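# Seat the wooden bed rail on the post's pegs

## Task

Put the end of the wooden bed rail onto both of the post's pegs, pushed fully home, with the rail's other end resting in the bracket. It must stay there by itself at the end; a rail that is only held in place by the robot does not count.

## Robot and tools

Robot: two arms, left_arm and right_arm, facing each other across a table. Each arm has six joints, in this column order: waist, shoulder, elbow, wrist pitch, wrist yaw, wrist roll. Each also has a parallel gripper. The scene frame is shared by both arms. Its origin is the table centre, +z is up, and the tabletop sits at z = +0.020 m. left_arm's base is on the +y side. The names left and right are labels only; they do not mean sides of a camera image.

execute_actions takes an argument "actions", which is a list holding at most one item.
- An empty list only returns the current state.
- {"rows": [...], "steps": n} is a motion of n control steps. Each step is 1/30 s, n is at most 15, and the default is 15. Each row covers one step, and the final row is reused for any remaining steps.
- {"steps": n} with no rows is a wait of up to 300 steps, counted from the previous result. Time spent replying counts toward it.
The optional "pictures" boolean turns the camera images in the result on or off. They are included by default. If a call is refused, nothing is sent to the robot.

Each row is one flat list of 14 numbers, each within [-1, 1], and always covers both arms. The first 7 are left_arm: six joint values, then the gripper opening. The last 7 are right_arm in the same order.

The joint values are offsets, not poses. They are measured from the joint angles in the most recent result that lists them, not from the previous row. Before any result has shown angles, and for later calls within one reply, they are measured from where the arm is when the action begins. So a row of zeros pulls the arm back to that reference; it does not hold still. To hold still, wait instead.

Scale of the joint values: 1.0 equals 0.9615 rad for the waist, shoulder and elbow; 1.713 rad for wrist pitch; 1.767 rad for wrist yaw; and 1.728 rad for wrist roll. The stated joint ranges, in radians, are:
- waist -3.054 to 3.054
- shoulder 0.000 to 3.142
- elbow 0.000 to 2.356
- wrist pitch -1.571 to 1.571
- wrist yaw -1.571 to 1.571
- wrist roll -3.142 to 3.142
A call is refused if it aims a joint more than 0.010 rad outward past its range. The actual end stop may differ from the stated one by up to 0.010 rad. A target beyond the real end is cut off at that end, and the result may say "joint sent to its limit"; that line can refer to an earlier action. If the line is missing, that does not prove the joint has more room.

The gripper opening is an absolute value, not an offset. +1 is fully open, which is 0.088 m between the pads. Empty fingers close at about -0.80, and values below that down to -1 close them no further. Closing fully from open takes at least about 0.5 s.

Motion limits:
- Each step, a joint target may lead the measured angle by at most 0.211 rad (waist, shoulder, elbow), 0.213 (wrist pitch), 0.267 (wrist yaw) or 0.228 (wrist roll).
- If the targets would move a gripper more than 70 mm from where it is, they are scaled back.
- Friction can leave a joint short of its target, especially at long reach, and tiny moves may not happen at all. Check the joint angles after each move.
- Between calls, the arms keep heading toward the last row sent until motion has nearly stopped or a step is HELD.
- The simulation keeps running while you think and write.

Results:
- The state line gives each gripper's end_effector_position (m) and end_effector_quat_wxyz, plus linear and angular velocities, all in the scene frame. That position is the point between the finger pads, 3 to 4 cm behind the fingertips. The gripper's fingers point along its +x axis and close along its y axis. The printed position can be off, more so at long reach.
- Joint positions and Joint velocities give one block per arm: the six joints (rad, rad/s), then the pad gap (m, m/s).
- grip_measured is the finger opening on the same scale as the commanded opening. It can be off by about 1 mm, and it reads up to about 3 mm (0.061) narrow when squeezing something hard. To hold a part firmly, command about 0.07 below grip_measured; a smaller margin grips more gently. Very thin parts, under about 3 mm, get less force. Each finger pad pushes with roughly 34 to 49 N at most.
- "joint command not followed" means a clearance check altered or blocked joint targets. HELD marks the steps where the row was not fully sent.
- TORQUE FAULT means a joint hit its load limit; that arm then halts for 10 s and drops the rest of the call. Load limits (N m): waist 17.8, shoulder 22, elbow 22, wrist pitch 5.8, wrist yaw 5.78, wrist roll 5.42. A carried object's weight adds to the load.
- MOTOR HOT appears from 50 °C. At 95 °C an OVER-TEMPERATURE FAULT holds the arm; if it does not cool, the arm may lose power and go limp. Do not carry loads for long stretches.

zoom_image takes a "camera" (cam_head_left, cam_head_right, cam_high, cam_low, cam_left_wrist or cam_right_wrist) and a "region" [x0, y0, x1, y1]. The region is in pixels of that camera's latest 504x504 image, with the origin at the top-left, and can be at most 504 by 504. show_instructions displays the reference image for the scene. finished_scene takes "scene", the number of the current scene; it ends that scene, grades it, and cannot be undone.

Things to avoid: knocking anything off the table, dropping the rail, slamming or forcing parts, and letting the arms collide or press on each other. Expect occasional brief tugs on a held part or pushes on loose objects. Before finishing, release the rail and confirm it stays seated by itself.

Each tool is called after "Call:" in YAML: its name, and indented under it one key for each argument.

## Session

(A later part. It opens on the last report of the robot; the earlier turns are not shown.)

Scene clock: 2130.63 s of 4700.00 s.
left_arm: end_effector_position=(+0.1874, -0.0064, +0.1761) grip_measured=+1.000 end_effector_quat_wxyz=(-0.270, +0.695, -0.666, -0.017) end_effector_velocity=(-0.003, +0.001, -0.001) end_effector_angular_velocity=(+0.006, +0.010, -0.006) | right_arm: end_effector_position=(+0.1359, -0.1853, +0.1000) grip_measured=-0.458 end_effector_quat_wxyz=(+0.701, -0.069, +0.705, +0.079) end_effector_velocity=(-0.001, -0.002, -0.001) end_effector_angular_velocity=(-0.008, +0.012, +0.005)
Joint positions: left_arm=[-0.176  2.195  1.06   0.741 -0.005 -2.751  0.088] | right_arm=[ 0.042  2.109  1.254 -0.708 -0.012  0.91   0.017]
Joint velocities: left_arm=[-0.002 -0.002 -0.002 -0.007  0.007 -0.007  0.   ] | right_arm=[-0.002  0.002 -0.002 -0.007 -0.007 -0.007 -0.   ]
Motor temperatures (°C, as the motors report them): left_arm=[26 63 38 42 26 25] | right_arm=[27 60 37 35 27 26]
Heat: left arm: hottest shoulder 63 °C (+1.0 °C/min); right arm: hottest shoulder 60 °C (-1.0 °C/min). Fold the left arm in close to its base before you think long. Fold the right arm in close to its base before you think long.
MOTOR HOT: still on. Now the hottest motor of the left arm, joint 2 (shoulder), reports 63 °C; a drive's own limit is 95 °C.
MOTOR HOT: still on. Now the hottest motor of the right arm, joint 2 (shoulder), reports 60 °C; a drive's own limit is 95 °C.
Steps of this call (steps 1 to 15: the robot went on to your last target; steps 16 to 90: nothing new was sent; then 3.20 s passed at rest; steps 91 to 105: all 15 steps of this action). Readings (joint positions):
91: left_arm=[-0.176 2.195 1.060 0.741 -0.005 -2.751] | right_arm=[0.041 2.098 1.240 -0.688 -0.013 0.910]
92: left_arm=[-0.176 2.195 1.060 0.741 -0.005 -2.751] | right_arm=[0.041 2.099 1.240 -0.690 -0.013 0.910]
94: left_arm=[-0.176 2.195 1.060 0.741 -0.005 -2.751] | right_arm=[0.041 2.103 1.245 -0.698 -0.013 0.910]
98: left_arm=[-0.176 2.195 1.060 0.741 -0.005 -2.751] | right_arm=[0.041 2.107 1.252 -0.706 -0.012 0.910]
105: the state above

Sum 1.563. Elbow up sweep with pitch compensation (near vertical z sweep).

Call:
execute_actions:
  actions:
    - {"rows":[[0,0,0,0,0,0,1,-0.012,0,0.016,0,0.007,0,-1],[0,0,0,0,0,0,1,-0.012,0,0.018,0,0.007,0,-1],[0,0,0,0,0,0,1,-0.012,0,0.02,0,0.007,0,-1],[0,0,0,0,0,0,1,-0.012,0,0.021,0,0.007,0,-1],[0,0,0,0,0,0,1,-0.012,0,0.022,-0.001,0.007,0,-1],[0,0,0,0,0,0,1,-0.012,0,0.023,-0.001,0.007,0,-1],[0,0,0,0,0,0,1,-0.012,0,0.024,-0.0015,0.007,0,-1],[0,0,0,0,0,0,1,-0.012,0,0.025,-0.0015,0.007,0,-1],[0,0,0,0,0,0,1,-0.012,0,0.026,-0.002,0.007,0,-1],[0,0,0,0,0,0,1,-0.012,0,0.027,-0.002,0.007,0,-1],[0,0,0,0,0,0,1,-0.012,0,0.028,-0.0025,0.007,0,-1],[0,0,0,0,0,0,1,-0.012,0,0.029,-0.0025,0.007,0,-1]]}
  pictures: false

Scene clock: 2135.53 s of 4700.00 s.
left_arm: end_effector_position=(+0.1874, -0.0064, +0.1761) grip_measured=+1.000 end_effector_quat_wxyz=(-0.270, +0.695, -0.666, -0.017) end_effector_velocity=(-0.003, +0.001, -0.001) end_effector_angular_velocity=(+0.008, -0.009, -0.003) | right_arm: end_effector_position=(+0.1381, -0.1843, +0.1013) grip_measured=-0.458 end_effector_quat_wxyz=(+0.703, -0.068, +0.703, +0.079) end_effector_velocity=(+0.001, +0.002, +0.002) end_effector_angular_velocity=(+0.014, +0.001, +0.020)
Joint positions: left_arm=[-0.176  2.195  1.06   0.741 -0.005 -2.751  0.088] | right_arm=[ 0.039  2.109  1.26  -0.709 -0.008  0.91   0.017]
Joint velocities: left_arm=[-0.007 -0.002 -0.002 -0.007 -0.007  0.007  0.   ] | right_arm=[-0.002 -0.007 -0.002  0.007 -0.007 -0.022 -0.   ]
Motor temperatures (°C, as the motors report them): left_arm=[26 63 38 42 26 25] | right_arm=[27 59 37 35 27 26]
Heat: left arm: hottest shoulder 63 °C (+1.0 °C/min); right arm: hottest shoulder 59 °C (-1.0 °C/min). Fold the left arm in close to its base before you think long. Fold the right arm in close to its base before you think long.
MOTOR HOT: still on. Now the hottest motor of the left arm, joint 2 (shoulder), reports 63 °C; a drive's own limit is 95 °C.
MOTOR HOT: still on. Now the hottest motor of the right arm, joint 2 (shoulder), reports 59 °C; a drive's own limit is 95 °C.
Steps of this call (steps 1 to 15: the robot went on to your last target; steps 16 to 90: nothing new was sent; then 1.40 s passed at rest; steps 91 to 105: all 15 steps of this action). Readings (joint positions):
91: left_arm=[-0.176 2.195 1.060 0.741 -0.005 -2.751] | right_arm=[0.042 2.109 1.255 -0.708 -0.012 0.910]
92: left_arm=[-0.176 2.195 1.060 0.741 -0.005 -2.751] | right_arm=[0.042 2.109 1.255 -0.708 -0.012 0.910]
94: left_arm=[-0.176 2.195 1.060 0.741 -0.005 -2.751] | right_arm=[0.042 2.109 1.255 -0.709 -0.012 0.910]
98: left_arm=[-0.176 2.195 1.060 0.741 -0.005 -2.751] | right_arm=[0.039 2.109 1.259 -0.709 -0.008 0.910]
105: the state above

x advanced. Push on.

Call:
execute_actions:
  actions:
    - {"rows":[[0,0,0,0,0,0,1,-0.015,0,0.01,0.004,0.007,-0.004,-1],[0,0,0,0,0,0,1,-0.02,0,0.01,0.005,0.007,-0.006,-1],[0,0,0,0,0,0,1,-0.025,0,0.01,0.006,0.007,-0.008,-1],[0,0,0,0,0,0,1,-0.03,0,0.01,0.007,0.007,-0.01,-1]]}
  pictures: false

Scene clock: 2138.13 s of 4700.00 s.
left_arm: end_effector_position=(+0.1874, -0.0064, +0.1761) grip_measured=+1.000 end_effector_quat_wxyz=(-0.270, +0.695, -0.666, -0.017) end_effector_velocity=(-0.000, +0.002, -0.004) end_effector_angular_velocity=(+0.023, -0.007, +0.002) | right_arm: end_effector_position=(+0.1423, -0.1837, +0.1014) grip_measured=-0.458 end_effector_quat_wxyz=(+0.705, -0.064, +0.702, +0.083) end_effector_velocity=(-0.003, -0.004, +0.000) end_effector_angular_velocity=(-0.010, +0.029, +0.001)
Joint positions: left_arm=[-0.176  2.195  1.06   0.741 -0.005 -2.751  0.088] | right_arm=[ 0.028  2.109  1.261 -0.699 -0.01   0.898  0.017]
Joint velocities: left_arm=[-0.002 -0.002 -0.002 -0.022 -0.007  0.007  0.   ] | right_arm=[-0.007 -0.002 -0.002 -0.022 -0.022 -0.007 -0.   ]
Motor temperatures (°C, as the motors report them): left_arm=[26 63 38 42 26 25] | right_arm=[27 59 37 35 27 26]
Heat: left arm: hottest shoulder 63 °C (+0.0 °C/min); right arm: hottest shoulder 59 °C (-1.0 °C/min). Fold the left arm in close to its base before you think long. Fold the right arm in close to its base before you think long.
MOTOR HOT: still on. Now the hottest motor of the left arm, joint 2 (shoulder), reports 63 °C; a drive's own limit is 95 °C.
MOTOR HOT: still on. Now the hottest motor of the right arm, joint 2 (shoulder), reports 59 °C; a drive's own limit is 95 °C.
Steps of this call (steps 1 to 15: the robot went on to your last target; steps 16 to 63: nothing new was sent; steps 64 to 78: all 15 steps of this action). Readings (joint positions):
64: left_arm=[-0.176 2.195 1.060 0.741 -0.005 -2.751] | right_arm=[0.039 2.109 1.261 -0.710 -0.008 0.910]
65: left_arm=[-0.176 2.195 1.060 0.741 -0.005 -2.751] | right_arm=[0.038 2.109 1.261 -0.709 -0.008 0.909]
67: left_arm=[-0.176 2.195 1.060 0.741 -0.005 -2.751] | right_arm=[0.034 2.109 1.261 -0.704 -0.008 0.904]
71: left_arm=[-0.176 2.195 1.060 0.741 -0.005 -2.751] | right_arm=[0.028 2.109 1.261 -0.699 -0.010 0.899]
78: the state above

Call:
execute_actions:
  actions:
    - {"rows":[[0,0,0,0,0,0,1,-0.015,0,0.008,0,0.007,-0.004,-1],[0,0,0,0,0,0,1,-0.02,0,0.008,0,0.007,-0.006,-1],[0,0,0,0,0,0,1,-0.026,0,0.008,0.002,0.007,-0.008,-1],[0,0,0,0,0,0,1,-0.032,0,0.008,0.002,0.007,-0.01,-1]]}

Call:
zoom_image:
  camera: "cam_left_wrist"
  region: [260,140,360,250]

Scene clock: 2141.47 s of 4700.00 s.
left_arm: end_effector_position=(+0.1874, -0.0064, +0.1761) grip_measured=+1.000 end_effector_quat_wxyz=(-0.270, +0.695, -0.666, -0.017) end_effector_velocity=(-0.003, +0.003, -0.005) end_effector_angular_velocity=(+0.016, +0.012, -0.006) | right_arm: end_effector_position=(+0.1438, -0.1836, +0.1015) grip_measured=-0.458 end_effector_quat_wxyz=(+0.703, -0.063, +0.703, +0.086) end_effector_velocity=(-0.001, -0.001, +0.002) end_effector_angular_velocity=(+0.001, +0.008, -0.010)
Joint positions: left_arm=[-0.176  2.195  1.06   0.741 -0.005 -2.751  0.088] | right_arm=[ 0.022  2.109  1.261 -0.696 -0.017  0.889  0.017]
Joint velocities: left_arm=[-0.002  0.002 -0.007 -0.007  0.007 -0.007  0.   ] | right_arm=[-0.002 -0.007 -0.002 -0.007 -0.007  0.007  0.   ]
Motor temperatures (°C, as the motors report them): left_arm=[26 63 38 42 26 25] | right_arm=[27 59 37 34 27 26]
Heat: left arm: hottest shoulder 63 °C (+0.0 °C/min); right arm: hottest shoulder 59 °C (+0.0 °C/min). Fold the left arm in close to its base before you think long. Fold the right arm in close to its base before you think long.
MOTOR HOT: still on. Now the hottest motor of the left arm, joint 2 (shoulder), reports 63 °C; a drive's own limit is 95 °C.
MOTOR HOT: still on. Now the hottest motor of the right arm, joint 2 (shoulder), reports 59 °C; a drive's own limit is 95 °C.
Steps of this call (steps 1 to 15: the robot went on to your last target; steps 16 to 85: nothing new was sent; steps 86 to 100: all 15 steps of this action). Readings (joint positions):
86: left_arm=[-0.176 2.195 1.060 0.741 -0.005 -2.751] | right_arm=[0.028 2.109 1.261 -0.699 -0.010 0.898]
87: left_arm=[-0.176 2.195 1.060 0.741 -0.005 -2.751] | right_arm=[0.028 2.109 1.261 -0.699 -0.011 0.897]
89: left_arm=[-0.176 2.195 1.060 0.741 -0.005 -2.751] | right_arm=[0.026 2.109 1.261 -0.698 -0.013 0.894]
93: left_arm=[-0.176 2.195 1.060 0.741 -0.005 -2.751] | right_arm=[0.022 2.109 1.261 -0.696 -0.017 0.890]
100: the state above

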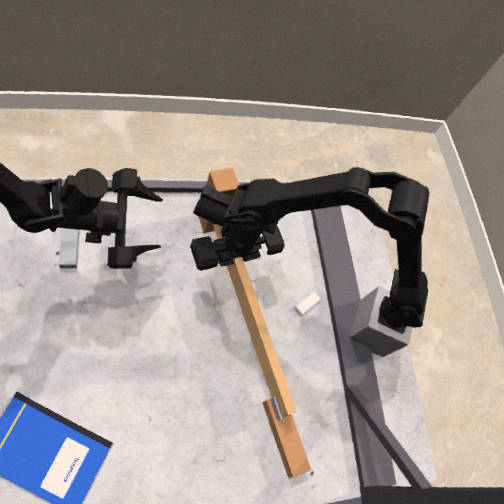

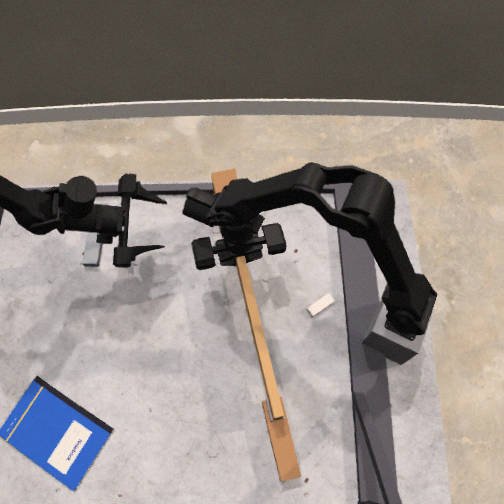

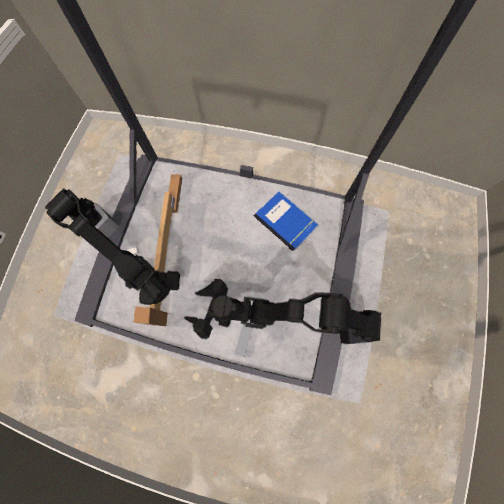

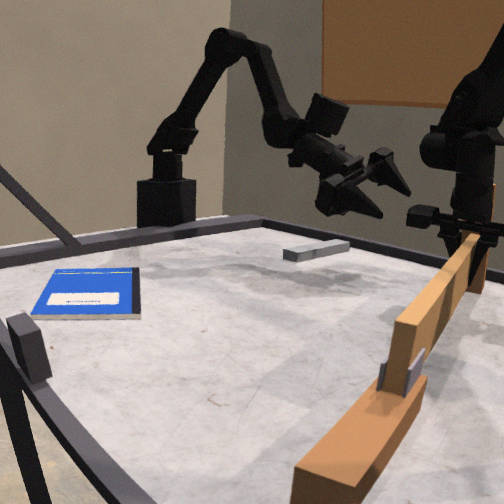

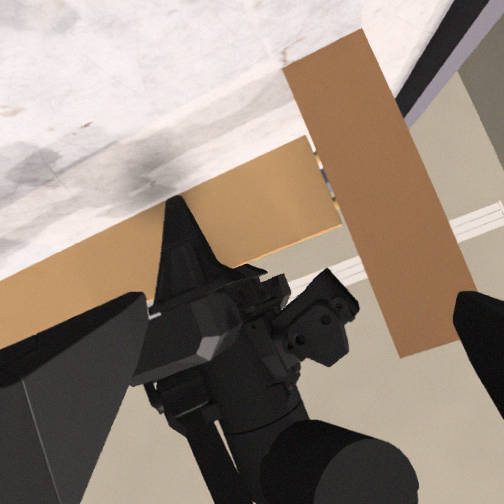

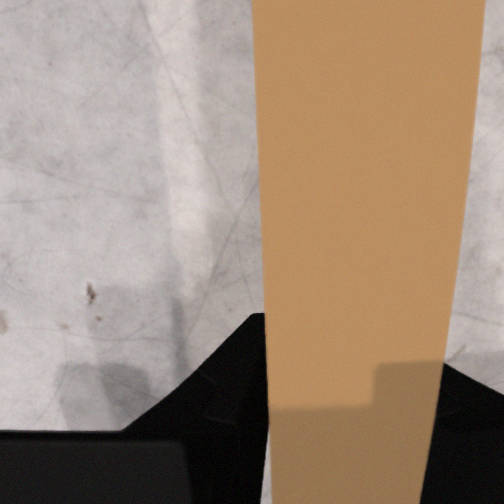

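Region (260, 140, 360, 250) of cam_left_wrist's 504x504 image, scaled by 4.582, with more detail than that image has; it fills the left 458 columns of this view, and the rest is white.

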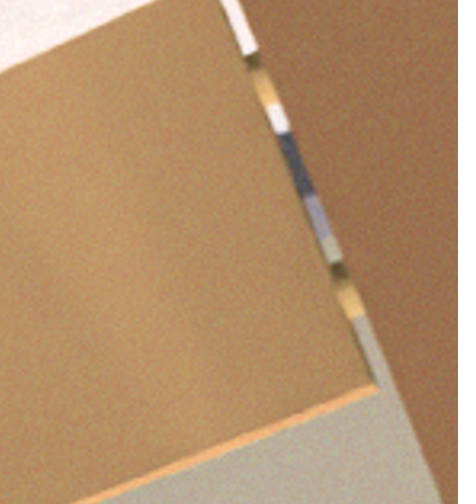

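Call:
execute_actions:
  actions:
    - {"rows":[[0,0,0,0,0,0,1,-0.015,0,0.006,-0.003,0.011,0,-1],[0,0,0,0,0,0,1,-0.02,0,0.006,-0.004,0.012,-0.002,-1],[0,0,0,0,0,0,1,-0.025,0,0.006,-0.005,0.012,-0.003,-1]]}

Call:
zoom_image:
  camera: "cam_left_wrist"
  region: [260,140,360,250]

Scene clock: 2145.20 s of 4700.00 s.
left_arm: end_effector_position=(+0.1874, -0.0064, +0.1761) grip_measured=+1.000 end_effector_quat_wxyz=(-0.270, +0.695, -0.666, -0.017) end_effector_velocity=(-0.000, -0.000, +0.001) end_effector_angular_velocity=(+0.000, +0.018, +0.013) | right_arm: end_effector_position=(+0.1438, -0.1837, +0.1015) grip_measured=-0.458 end_effector_quat_wxyz=(+0.703, -0.063, +0.703, +0.086) end_effector_velocity=(-0.004, -0.002, -0.001) end_effector_angular_velocity=(-0.001, +0.024, +0.020)
Joint positions: left_arm=[-0.176  2.195  1.06   0.741 -0.005 -2.751  0.088] | right_arm=[ 0.022  2.109  1.261 -0.696 -0.017  0.889  0.017]
Joint velocities: left_arm=[-0.002 -0.002  0.002 -0.007 -0.007 -0.022  0.   ] | right_arm=[-0.002 -0.002 -0.007 -0.007 -0.022 -0.022 -0.   ]
Motor temperatures (°C, as the motors report them): left_arm=[26 63 38 42 26 25] | right_arm=[27 59 37 34 27 26]
Heat: left arm: hottest shoulder 63 °C (+0.0 °C/min); right arm: hottest shoulder 59 °C (+0.0 °C/min). Fold the left arm in close to its base before you think long. Fold the right arm in close to its base before you think long.
MOTOR HOT: still on. Now the hottest motor of the left arm, joint 2 (shoulder), reports 63 °C; a drive's own limit is 95 °C.
MOTOR HOT: still on. Now the hottest motor of the right arm, joint 2 (shoulder), reports 59 °C; a drive's own limit is 95 °C.
Steps of this call (steps 1 to 15: the robot went on to your last target; steps 16 to 90: nothing new was sent; then 0.23 s passed at rest; steps 91 to 105: all 15 steps of this action). Readings (joint positions):
91: left_arm=[-0.176 2.195 1.060 0.741 -0.005 -2.751] | right_arm=[0.022 2.109 1.261 -0.696 -0.017 0.889]
92: left_arm=[-0.176 2.195 1.060 0.741 -0.005 -2.751] | right_arm=[0.022 2.109 1.261 -0.696 -0.017 0.889]
94: left_arm=[-0.176 2.195 1.060 0.741 -0.005 -2.751] | right_arm=[0.022 2.109 1.261 -0.696 -0.017 0.889]
98: left_arm=[-0.176 2.195 1.060 0.741 -0.005 -2.751] | right_arm=[0.022 2.109 1.261 -0.696 -0.017 0.889]
105: the state above

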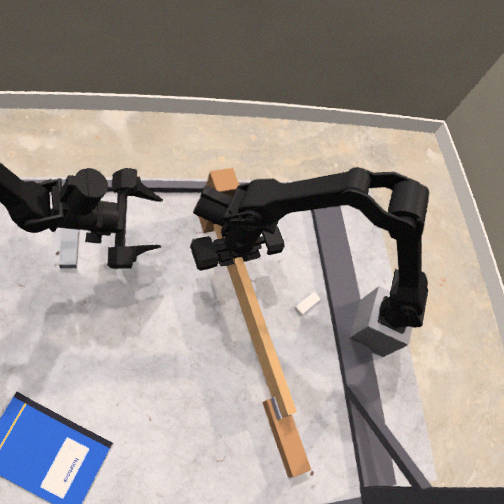

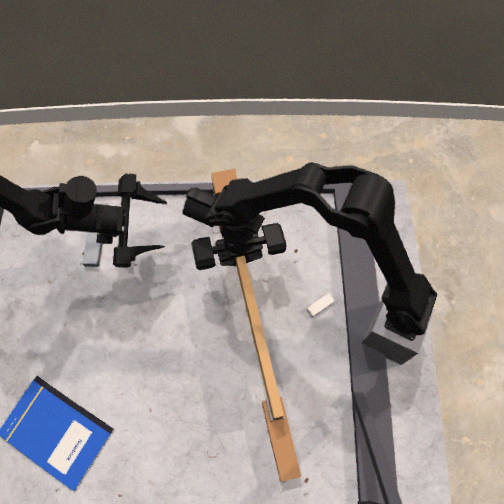

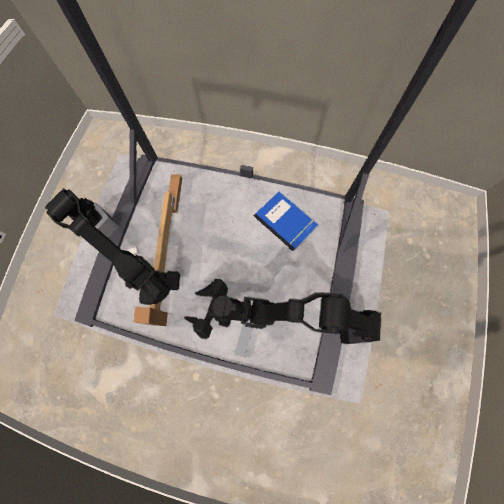

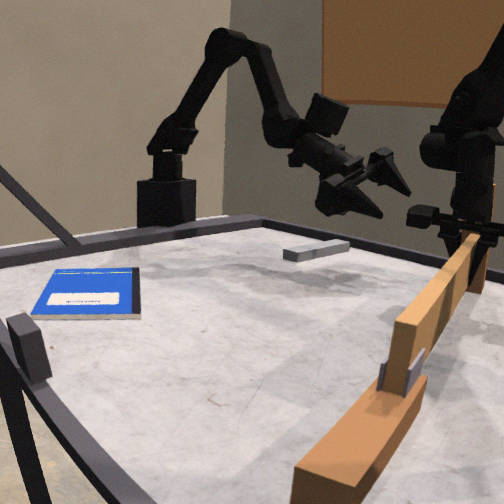

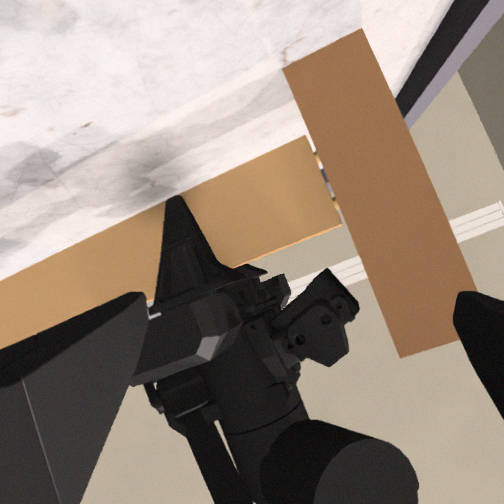

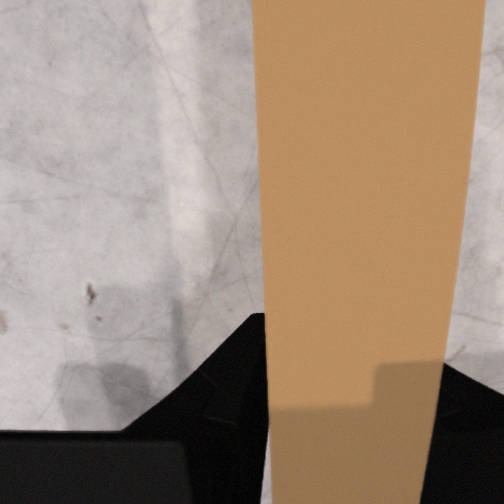

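Region (260, 140, 360, 250) of cam_left_wrist's 504x504 image, scaled by 4.582, with more detail than that image has; it fills the left 458 columns of this view, and the rest is white.

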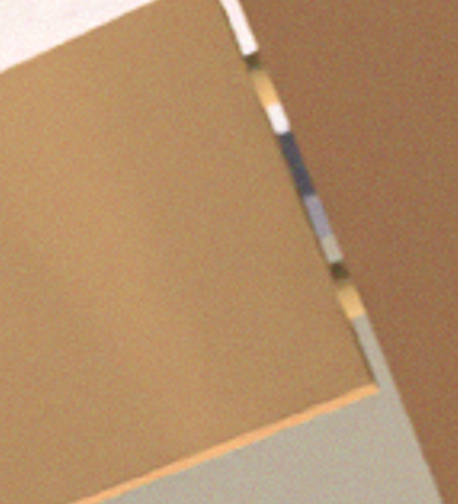

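Call:
execute_actions:
  actions:
    - {"rows":[[0,0,0,0,0,0,1,0.004,0,0.008,0,0.004,0,-0.3]]}
  pictures: false

Call:
execute_actions:
  actions:
    - {"rows":[[0,0,0,0,0,0,1,0,0,0.008,0,0,0,-1]]}
  pictures: false

Call:
execute_actions:
  actions:
    - {"rows":[[0,0,0,0,0,0,1,-0.012,0,0.008,0,0.007,-0.003,-1],[0,0,0,0,0,0,1,-0.018,0,0.008,0,0.007,-0.004,-1],[0,0,0,0,0,0,1,-0.024,0,0.008,0,0.007,-0.006,-1]]}

Call:
zoom_image:
  camera: "cam_left_wrist"
  region: [260,140,360,250]

Scene clock: 2152.47 s of 4700.00 s.
left_arm: end_effector_position=(+0.1874, -0.0064, +0.1761) grip_measured=+1.000 end_effector_quat_wxyz=(-0.270, +0.695, -0.666, -0.017) end_effector_velocity=(-0.003, +0.003, -0.006) end_effector_angular_velocity=(+0.026, +0.013, -0.006) | right_arm: end_effector_position=(+0.1440, -0.1833, +0.1018) grip_measured=-0.306 end_effector_quat_wxyz=(+0.705, -0.065, +0.701, +0.086) end_effector_velocity=(-0.003, -0.001, +0.000) end_effector_angular_velocity=(+0.003, +0.023, +0.005)
Joint positions: left_arm=[-0.176  2.195  1.06   0.741 -0.005 -2.751  0.088] | right_arm=[ 0.024  2.109  1.263 -0.697 -0.012  0.889  0.024]
Joint velocities: left_arm=[-0.002 -0.002 -0.007 -0.022  0.007 -0.007  0.   ] | right_arm=[-0.002 -0.002 -0.002 -0.007 -0.022 -0.007  0.001]
Motor temperatures (°C, as the motors report them): left_arm=[26 63 38 42 26 25] | right_arm=[28 59 37 33 27 26]
Heat: left arm: hottest shoulder 63 °C (+0.0 °C/min); right arm: hottest shoulder 59 °C (+0.0 °C/min). Fold the left arm in close to its base before you think long. Fold the right arm in close to its base before you think long.
MOTOR HOT: still on. Now the hottest motor of the left arm, joint 2 (shoulder), reports 63 °C; a drive's own limit is 95 °C.
MOTOR HOT: still on. Now the hottest motor of the right arm, joint 2 (shoulder), reports 59 °C; a drive's own limit is 95 °C.
Steps of this call (steps 1 to 15: the robot went on to your last target; steps 16 to 90: nothing new was sent; then 3.77 s passed at rest; steps 91 to 105: all 15 steps of this action). Readings (joint positions):
91: left_arm=[-0.176 2.195 1.060 0.741 -0.005 -2.751] | right_arm=[0.023 2.109 1.261 -0.696 -0.017 0.889]
92: left_arm=[-0.176 2.195 1.060 0.741 -0.005 -2.751] | right_arm=[0.024 2.109 1.261 -0.696 -0.015 0.889]
94: left_arm=[-0.176 2.195 1.060 0.741 -0.005 -2.751] | right_arm=[0.024 2.109 1.261 -0.695 -0.014 0.889]
98: left_arm=[-0.176 2.195 1.060 0.741 -0.005 -2.751] | right_arm=[0.024 2.109 1.263 -0.697 -0.012 0.889]
105: the state above

Scene clock: 2152.97 s of 4700.00 s.
left_arm: end_effector_position=(+0.1874, -0.0064, +0.1761) grip_measured=+1.000 end_effector_quat_wxyz=(-0.270, +0.695, -0.666, -0.017) end_effector_velocity=(-0.000, +0.001, +0.001) end_effector_angular_velocity=(+0.002, +0.004, +0.007) | right_arm: end_effector_position=(+0.1442, -0.1838, +0.1018) grip_measured=-0.463 end_effector_quat_wxyz=(+0.705, -0.065, +0.701, +0.085) end_effector_velocity=(+0.001, +0.003, +0.001) end_effector_angular_velocity=(+0.014, +0.001, -0.010)
Joint positions: left_arm=[-0.176  2.195  1.06   0.741 -0.005 -2.751  0.088] | right_arm=[ 0.024  2.109  1.263 -0.699 -0.01   0.889  0.016]
Joint velocities: left_arm=[-0.002 -0.007 -0.002 -0.007 -0.007 -0.007  0.   ] | right_arm=[-0.002 -0.002  0.002  0.007 -0.007  0.007 -0.   ]
Motor temperatures (°C, as the motors report them): left_arm=[26 63 38 42 26 25] | right_arm=[28 59 37 33 27 26]
Heat: left arm: hottest shoulder 63 °C (+0.0 °C/min); right arm: hottest shoulder 59 °C (+0.0 °C/min). Fold the left arm in close to its base before you think long. Fold the right arm in close to its base before you think long.
MOTOR HOT: still on. Now the hottest motor of the left arm, joint 2 (shoulder), reports 63 °C; a drive's own limit is 95 °C.
MOTOR HOT: still on. Now the hottest motor of the right arm, joint 2 (shoulder), reports 59 °C; a drive's own limit is 95 °C.
Steps of this call (steps 1 to 15: all 15 steps of this action). Readings (joint positions):
1: left_arm=[-0.176 2.195 1.060 0.741 -0.005 -2.751] | right_arm=[0.024 2.109 1.263 -0.697 -0.012 0.889]
2: left_arm=[-0.176 2.195 1.060 0.741 -0.005 -2.751] | right_arm=[0.024 2.109 1.263 -0.699 -0.010 0.889]
4: left_arm=[-0.176 2.195 1.060 0.741 -0.005 -2.751] | right_arm=[0.024 2.109 1.263 -0.699 -0.010 0.889]
8: left_arm=[-0.176 2.195 1.060 0.741 -0.005 -2.751] | right_arm=[0.024 2.109 1.263 -0.699 -0.010 0.889]
15: the state above

Scene clock: 2153.47 s of 4700.00 s.
left_arm: end_effector_position=(+0.1874, -0.0064, +0.1761) grip_measured=+1.000 end_effector_quat_wxyz=(-0.270, +0.695, -0.666, -0.017) end_effector_velocity=(+0.002, +0.001, -0.001) end_effector_angular_velocity=(+0.007, +0.005, +0.012) | right_arm: end_effector_position=(+0.1452, -0.1843, +0.1018) grip_measured=-0.463 end_effector_quat_wxyz=(+0.705, -0.065, +0.702, +0.085) end_effector_velocity=(-0.003, -0.005, +0.000) end_effector_angular_velocity=(-0.016, +0.016, +0.020)
Joint positions: left_arm=[-0.176  2.195  1.06   0.741 -0.005 -2.751  0.088] | right_arm=[ 0.02   2.109  1.263 -0.699 -0.012  0.887  0.016]
Joint velocities: left_arm=[ 0.002 -0.002 -0.002 -0.007 -0.007 -0.007  0.   ] | right_arm=[-0.002 -0.002 -0.002 -0.022 -0.007 -0.022 -0.   ]
Motor temperatures (°C, as the motors report them): left_arm=[26 63 38 42 26 25] | right_arm=[28 59 37 33 27 26]
Heat: left arm: hottest shoulder 63 °C (+0.0 °C/min); right arm: hottest shoulder 59 °C (+0.0 °C/min). Fold the left arm in close to its base before you think long. Fold the right arm in close to its base before you think long.
MOTOR HOT: still on. Now the hottest motor of the left arm, joint 2 (shoulder), reports 63 °C; a drive's own limit is 95 °C.
MOTOR HOT: still on. Now the hottest motor of the right arm, joint 2 (shoulder), reports 59 °C; a drive's own limit is 95 °C.
Steps of this call (steps 1 to 15: all 15 steps of this action). Readings (joint positions):
1: left_arm=[-0.176 2.195 1.060 0.741 -0.005 -2.751] | right_arm=[0.024 2.109 1.263 -0.699 -0.010 0.889]
2: left_arm=[-0.176 2.195 1.060 0.741 -0.005 -2.751] | right_arm=[0.023 2.109 1.263 -0.699 -0.010 0.889]
4: left_arm=[-0.176 2.195 1.060 0.741 -0.005 -2.751] | right_arm=[0.021 2.109 1.263 -0.699 -0.011 0.889]
8: left_arm=[-0.176 2.195 1.060 0.741 -0.005 -2.751] | right_arm=[0.020 2.109 1.263 -0.699 -0.012 0.887]
15: the state above

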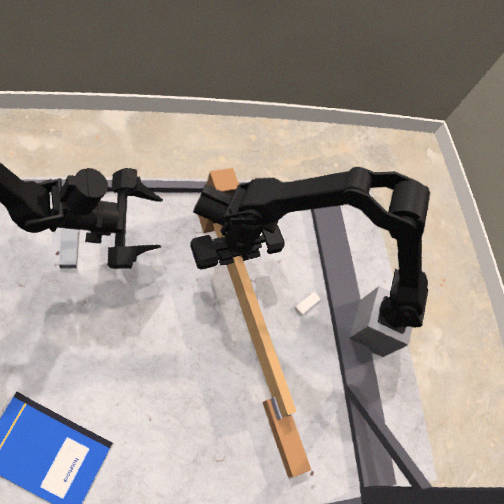

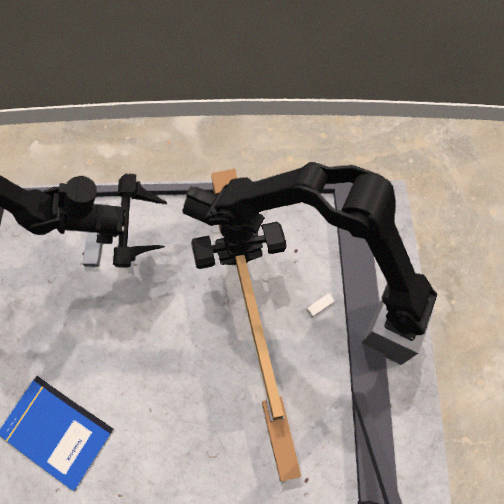

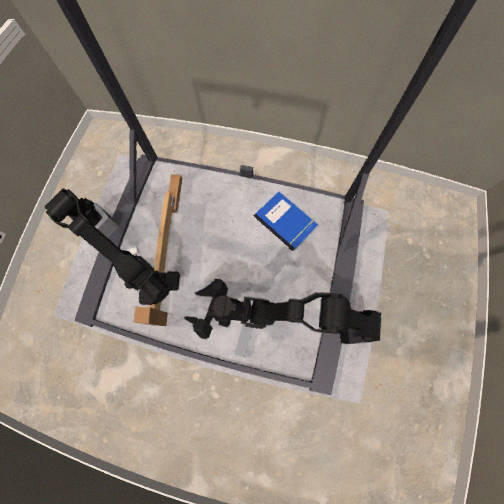

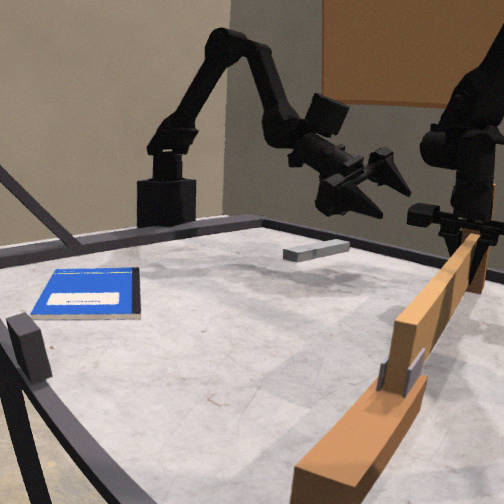

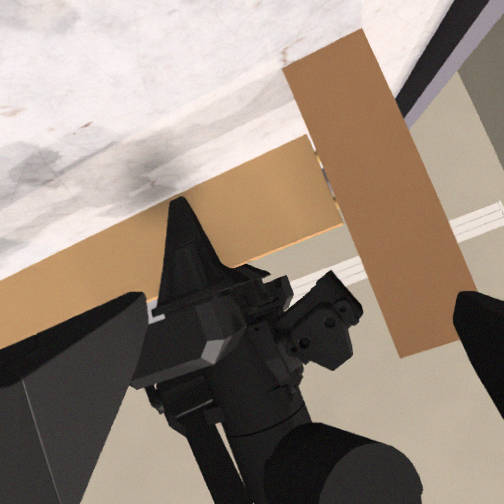

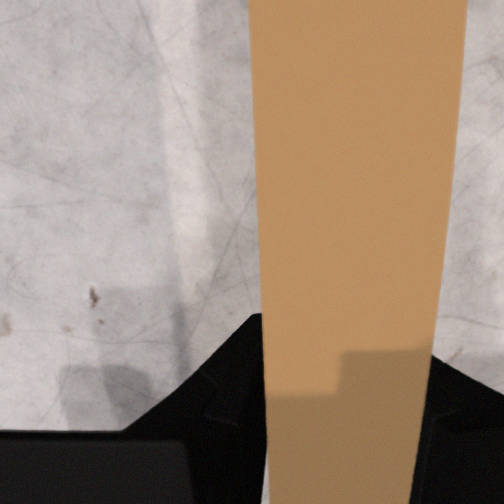

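Region (260, 140, 360, 250) of cam_left_wrist's 504x504 image, scaled by 4.582, with more detail than that image has; it fills the left 458 columns of this view, and the rest is white.

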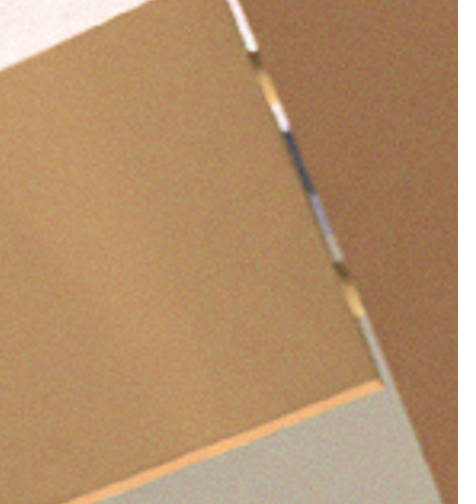

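Repeat.

Call:
execute_actions:
  actions:
    - {"rows":[[0,0,0,0,0,0,1,0.002,0,0.008,0,0.004,0,-0.3]]}
  pictures: false

Call:
execute_actions:
  actions:
    - {"rows":[[0,0,0,0,0,0,1,0,0,0.008,0,0,0,-1]]}
  pictures: false

Call:
execute_actions:
  actions:
    - {"rows":[[0,0,0,0,0,0,1,-0.012,0,0.008,0.004,0.007,-0.003,-1],[0,0,0,0,0,0,1,-0.018,0,0.008,0.004,0.007,-0.004,-1],[0,0,0,0,0,0,1,-0.024,0,0.008,0.004,0.007,-0.005,-1]]}

Call:
zoom_image:
  camera: "cam_left_wrist"
  region: [260,140,360,250]

Scene clock: 2157.57 s of 4700.00 s.
left_arm: end_effector_position=(+0.1874, -0.0064, +0.1761) grip_measured=+1.000 end_effector_quat_wxyz=(-0.270, +0.695, -0.666, -0.017) end_effector_velocity=(-0.000, +0.001, -0.001) end_effector_angular_velocity=(+0.007, +0.005, +0.007) | right_arm: end_effector_position=(+0.1454, -0.1842, +0.1018) grip_measured=-0.306 end_effector_quat_wxyz=(+0.706, -0.066, +0.700, +0.085) end_effector_velocity=(-0.001, -0.001, -0.001) end_effector_angular_velocity=(+0.005, +0.005, +0.020)
Joint positions: left_arm=[-0.176  2.195  1.06   0.741 -0.005 -2.751  0.088] | right_arm=[ 0.021  2.109  1.263 -0.698 -0.008  0.887  0.024]
Joint velocities: left_arm=[-0.002 -0.002 -0.002 -0.007 -0.007 -0.007  0.   ] | right_arm=[-0.002 -0.002 -0.007  0.007 -0.007 -0.022  0.001]
Motor temperatures (°C, as the motors report them): left_arm=[26 63 38 43 26 25] | right_arm=[28 59 37 33 27 26]
Heat: left arm: hottest shoulder 63 °C (+0.0 °C/min); right arm: hottest shoulder 59 °C (+0.0 °C/min). Fold the left arm in close to its base before you think long. Fold the right arm in close to its base before you think long.
MOTOR HOT: still on. Now the hottest motor of the left arm, joint 2 (shoulder), reports 63 °C; a drive's own limit is 95 °C.
MOTOR HOT: still on. Now the hottest motor of the right arm, joint 2 (shoulder), reports 59 °C; a drive's own limit is 95 °C.
Steps of this call (steps 1 to 15: the robot went on to your last target; steps 16 to 90: nothing new was sent; then 0.60 s passed at rest; steps 91 to 105: all 15 steps of this action). Readings (joint positions):
91: left_arm=[-0.176 2.195 1.060 0.741 -0.005 -2.751] | right_arm=[0.021 2.109 1.263 -0.699 -0.012 0.887]
92: left_arm=[-0.176 2.195 1.060 0.741 -0.005 -2.751] | right_arm=[0.021 2.109 1.263 -0.699 -0.012 0.887]
94: left_arm=[-0.176 2.195 1.060 0.741 -0.005 -2.751] | right_arm=[0.021 2.109 1.263 -0.698 -0.011 0.887]
98: left_arm=[-0.176 2.195 1.060 0.741 -0.005 -2.751] | right_arm=[0.021 2.109 1.263 -0.698 -0.008 0.887]
105: the state above

Scene clock: 2158.07 s of 4700.00 s.
left_arm: end_effector_position=(+0.1874, -0.0064, +0.1761) grip_measured=+1.000 end_effector_quat_wxyz=(-0.270, +0.695, -0.666, -0.017) end_effector_velocity=(-0.000, +0.001, -0.001) end_effector_angular_velocity=(+0.007, +0.005, +0.007) | right_arm: end_effector_position=(+0.1453, -0.1839, +0.1019) grip_measured=-0.464 end_effector_quat_wxyz=(+0.706, -0.065, +0.700, +0.085) end_effector_velocity=(-0.000, -0.000, +0.001) end_effector_angular_velocity=(+0.001, +0.008, -0.010)
Joint positions: left_arm=[-0.176  2.195  1.06   0.741 -0.005 -2.751  0.088] | right_arm=[ 0.021  2.109  1.263 -0.698 -0.009  0.887  0.016]
Joint velocities: left_arm=[-0.002 -0.002 -0.002 -0.007 -0.007 -0.007  0.   ] | right_arm=[-0.002 -0.002  0.002 -0.007 -0.007  0.007 -0.   ]
Motor temperatures (°C, as the motors report them): left_arm=[26 63 38 43 26 25] | right_arm=[28 59 37 33 27 26]
Heat: left arm: hottest shoulder 63 °C (+0.0 °C/min); right arm: hottest shoulder 59 °C (+1.0 °C/min). Fold the left arm in close to its base before you think long. Fold the right arm in close to its base before you think long.
MOTOR HOT: still on. Now the hottest motor of the left arm, joint 2 (shoulder), reports 63 °C; a drive's own limit is 95 °C.
MOTOR HOT: still on. Now the hottest motor of the right arm, joint 2 (shoulder), reports 59 °C; a drive's own limit is 95 °C.
Steps of this call (steps 1 to 15: all 15 steps of this action). Readings (joint positions):
1: left_arm=[-0.176 2.195 1.060 0.741 -0.005 -2.751] | right_arm=[0.021 2.109 1.263 -0.698 -0.008 0.887]
2: left_arm=[-0.176 2.195 1.060 0.741 -0.005 -2.751] | right_arm=[0.021 2.109 1.263 -0.698 -0.010 0.887]
4: left_arm=[-0.176 2.195 1.060 0.741 -0.005 -2.751] | right_arm=[0.021 2.109 1.263 -0.698 -0.009 0.887]
8: left_arm=[-0.176 2.195 1.060 0.741 -0.005 -2.751] | right_arm=[0.021 2.109 1.263 -0.698 -0.009 0.887]
15: the state above

Scene clock: 2158.57 s of 4700.00 s.
left_arm: end_effector_position=(+0.1874, -0.0064, +0.1761) grip_measured=+1.000 end_effector_quat_wxyz=(-0.270, +0.695, -0.666, -0.017) end_effector_velocity=(-0.000, -0.000, +0.002) end_effector_angular_velocity=(-0.009, +0.017, +0.013) | right_arm: end_effector_position=(+0.1466, -0.1838, +0.1019) grip_measured=-0.464 end_effector_quat_wxyz=(+0.706, -0.063, +0.700, +0.086) end_effector_velocity=(-0.001, -0.001, +0.002) end_effector_angular_velocity=(+0.001, +0.007, +0.005)
Joint positions: left_arm=[-0.176  2.195  1.06   0.741 -0.005 -2.751  0.088] | right_arm=[ 0.017  2.109  1.263 -0.694 -0.011  0.885  0.016]
Joint velocities: left_arm=[-0.002 -0.002 -0.002  0.007 -0.007 -0.022  0.   ] | right_arm=[-0.002 -0.007 -0.002 -0.007 -0.007 -0.007 -0.   ]
Motor temperatures (°C, as the motors report them): left_arm=[26 63 38 43 26 25] | right_arm=[28 59 37 33 27 26]
Heat: left arm: hottest shoulder 63 °C (+0.0 °C/min); right arm: hottest shoulder 59 °C (+1.0 °C/min). Fold the left arm in close to its base before you think long. Fold the right arm in close to its base before you think long.
MOTOR HOT: still on. Now the hottest motor of the left arm, joint 2 (shoulder), reports 63 °C; a drive's own limit is 95 °C.
MOTOR HOT: still on. Now the hottest motor of the right arm, joint 2 (shoulder), reports 59 °C; a drive's own limit is 95 °C.
Steps of this call (steps 1 to 15: all 15 steps of this action). Readings (joint positions):
1: left_arm=[-0.176 2.195 1.060 0.741 -0.005 -2.751] | right_arm=[0.021 2.109 1.263 -0.698 -0.009 0.887]
2: left_arm=[-0.176 2.195 1.060 0.741 -0.005 -2.751] | right_arm=[0.021 2.109 1.263 -0.698 -0.009 0.887]
4: left_arm=[-0.176 2.195 1.060 0.741 -0.005 -2.751] | right_arm=[0.019 2.109 1.263 -0.696 -0.011 0.887]
8: left_arm=[-0.176 2.195 1.060 0.741 -0.005 -2.751] | right_arm=[0.017 2.109 1.263 -0.694 -0.011 0.885]
15: the state above

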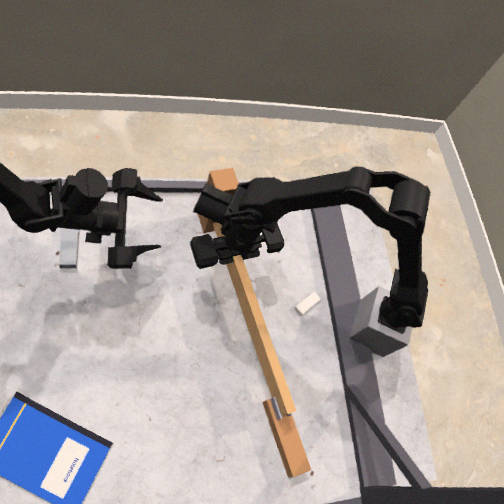

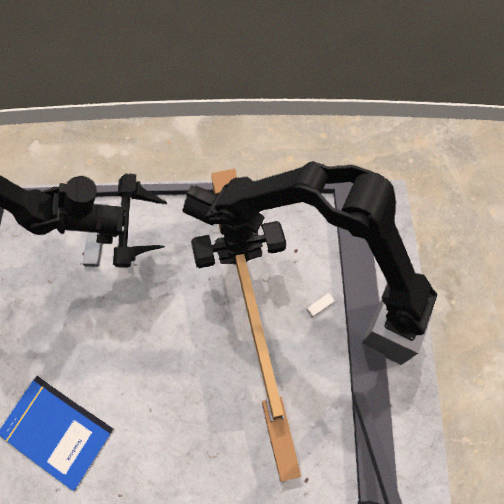

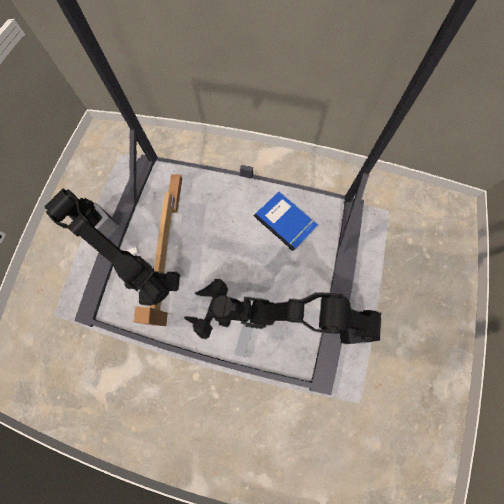

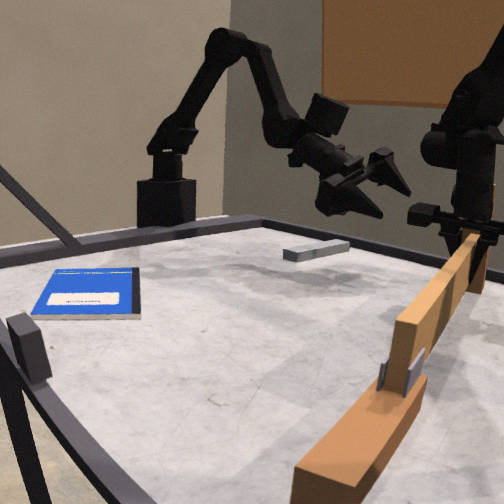

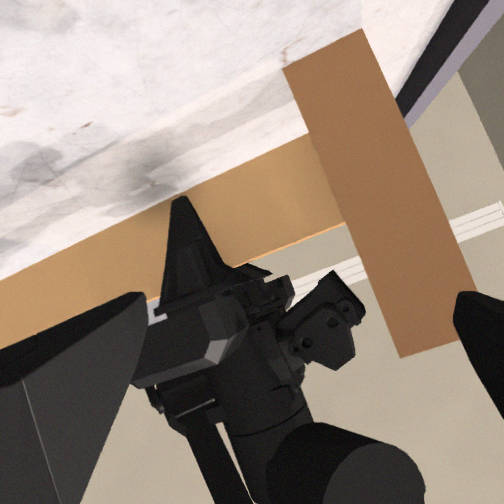

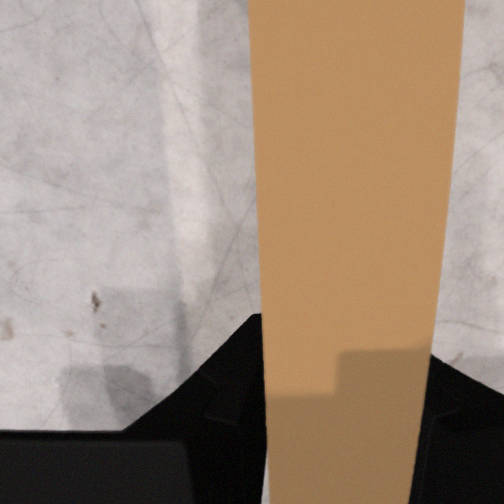

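Region (260, 140, 360, 250) of cam_left_wrist's 504x504 image, scaled by 4.582, with more detail than that image has; it fills the left 458 columns of this view, and the rest is white.

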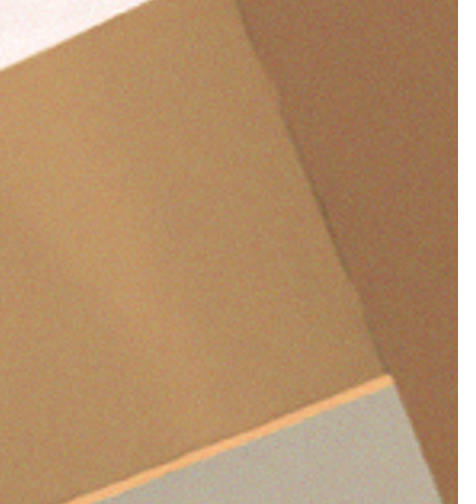

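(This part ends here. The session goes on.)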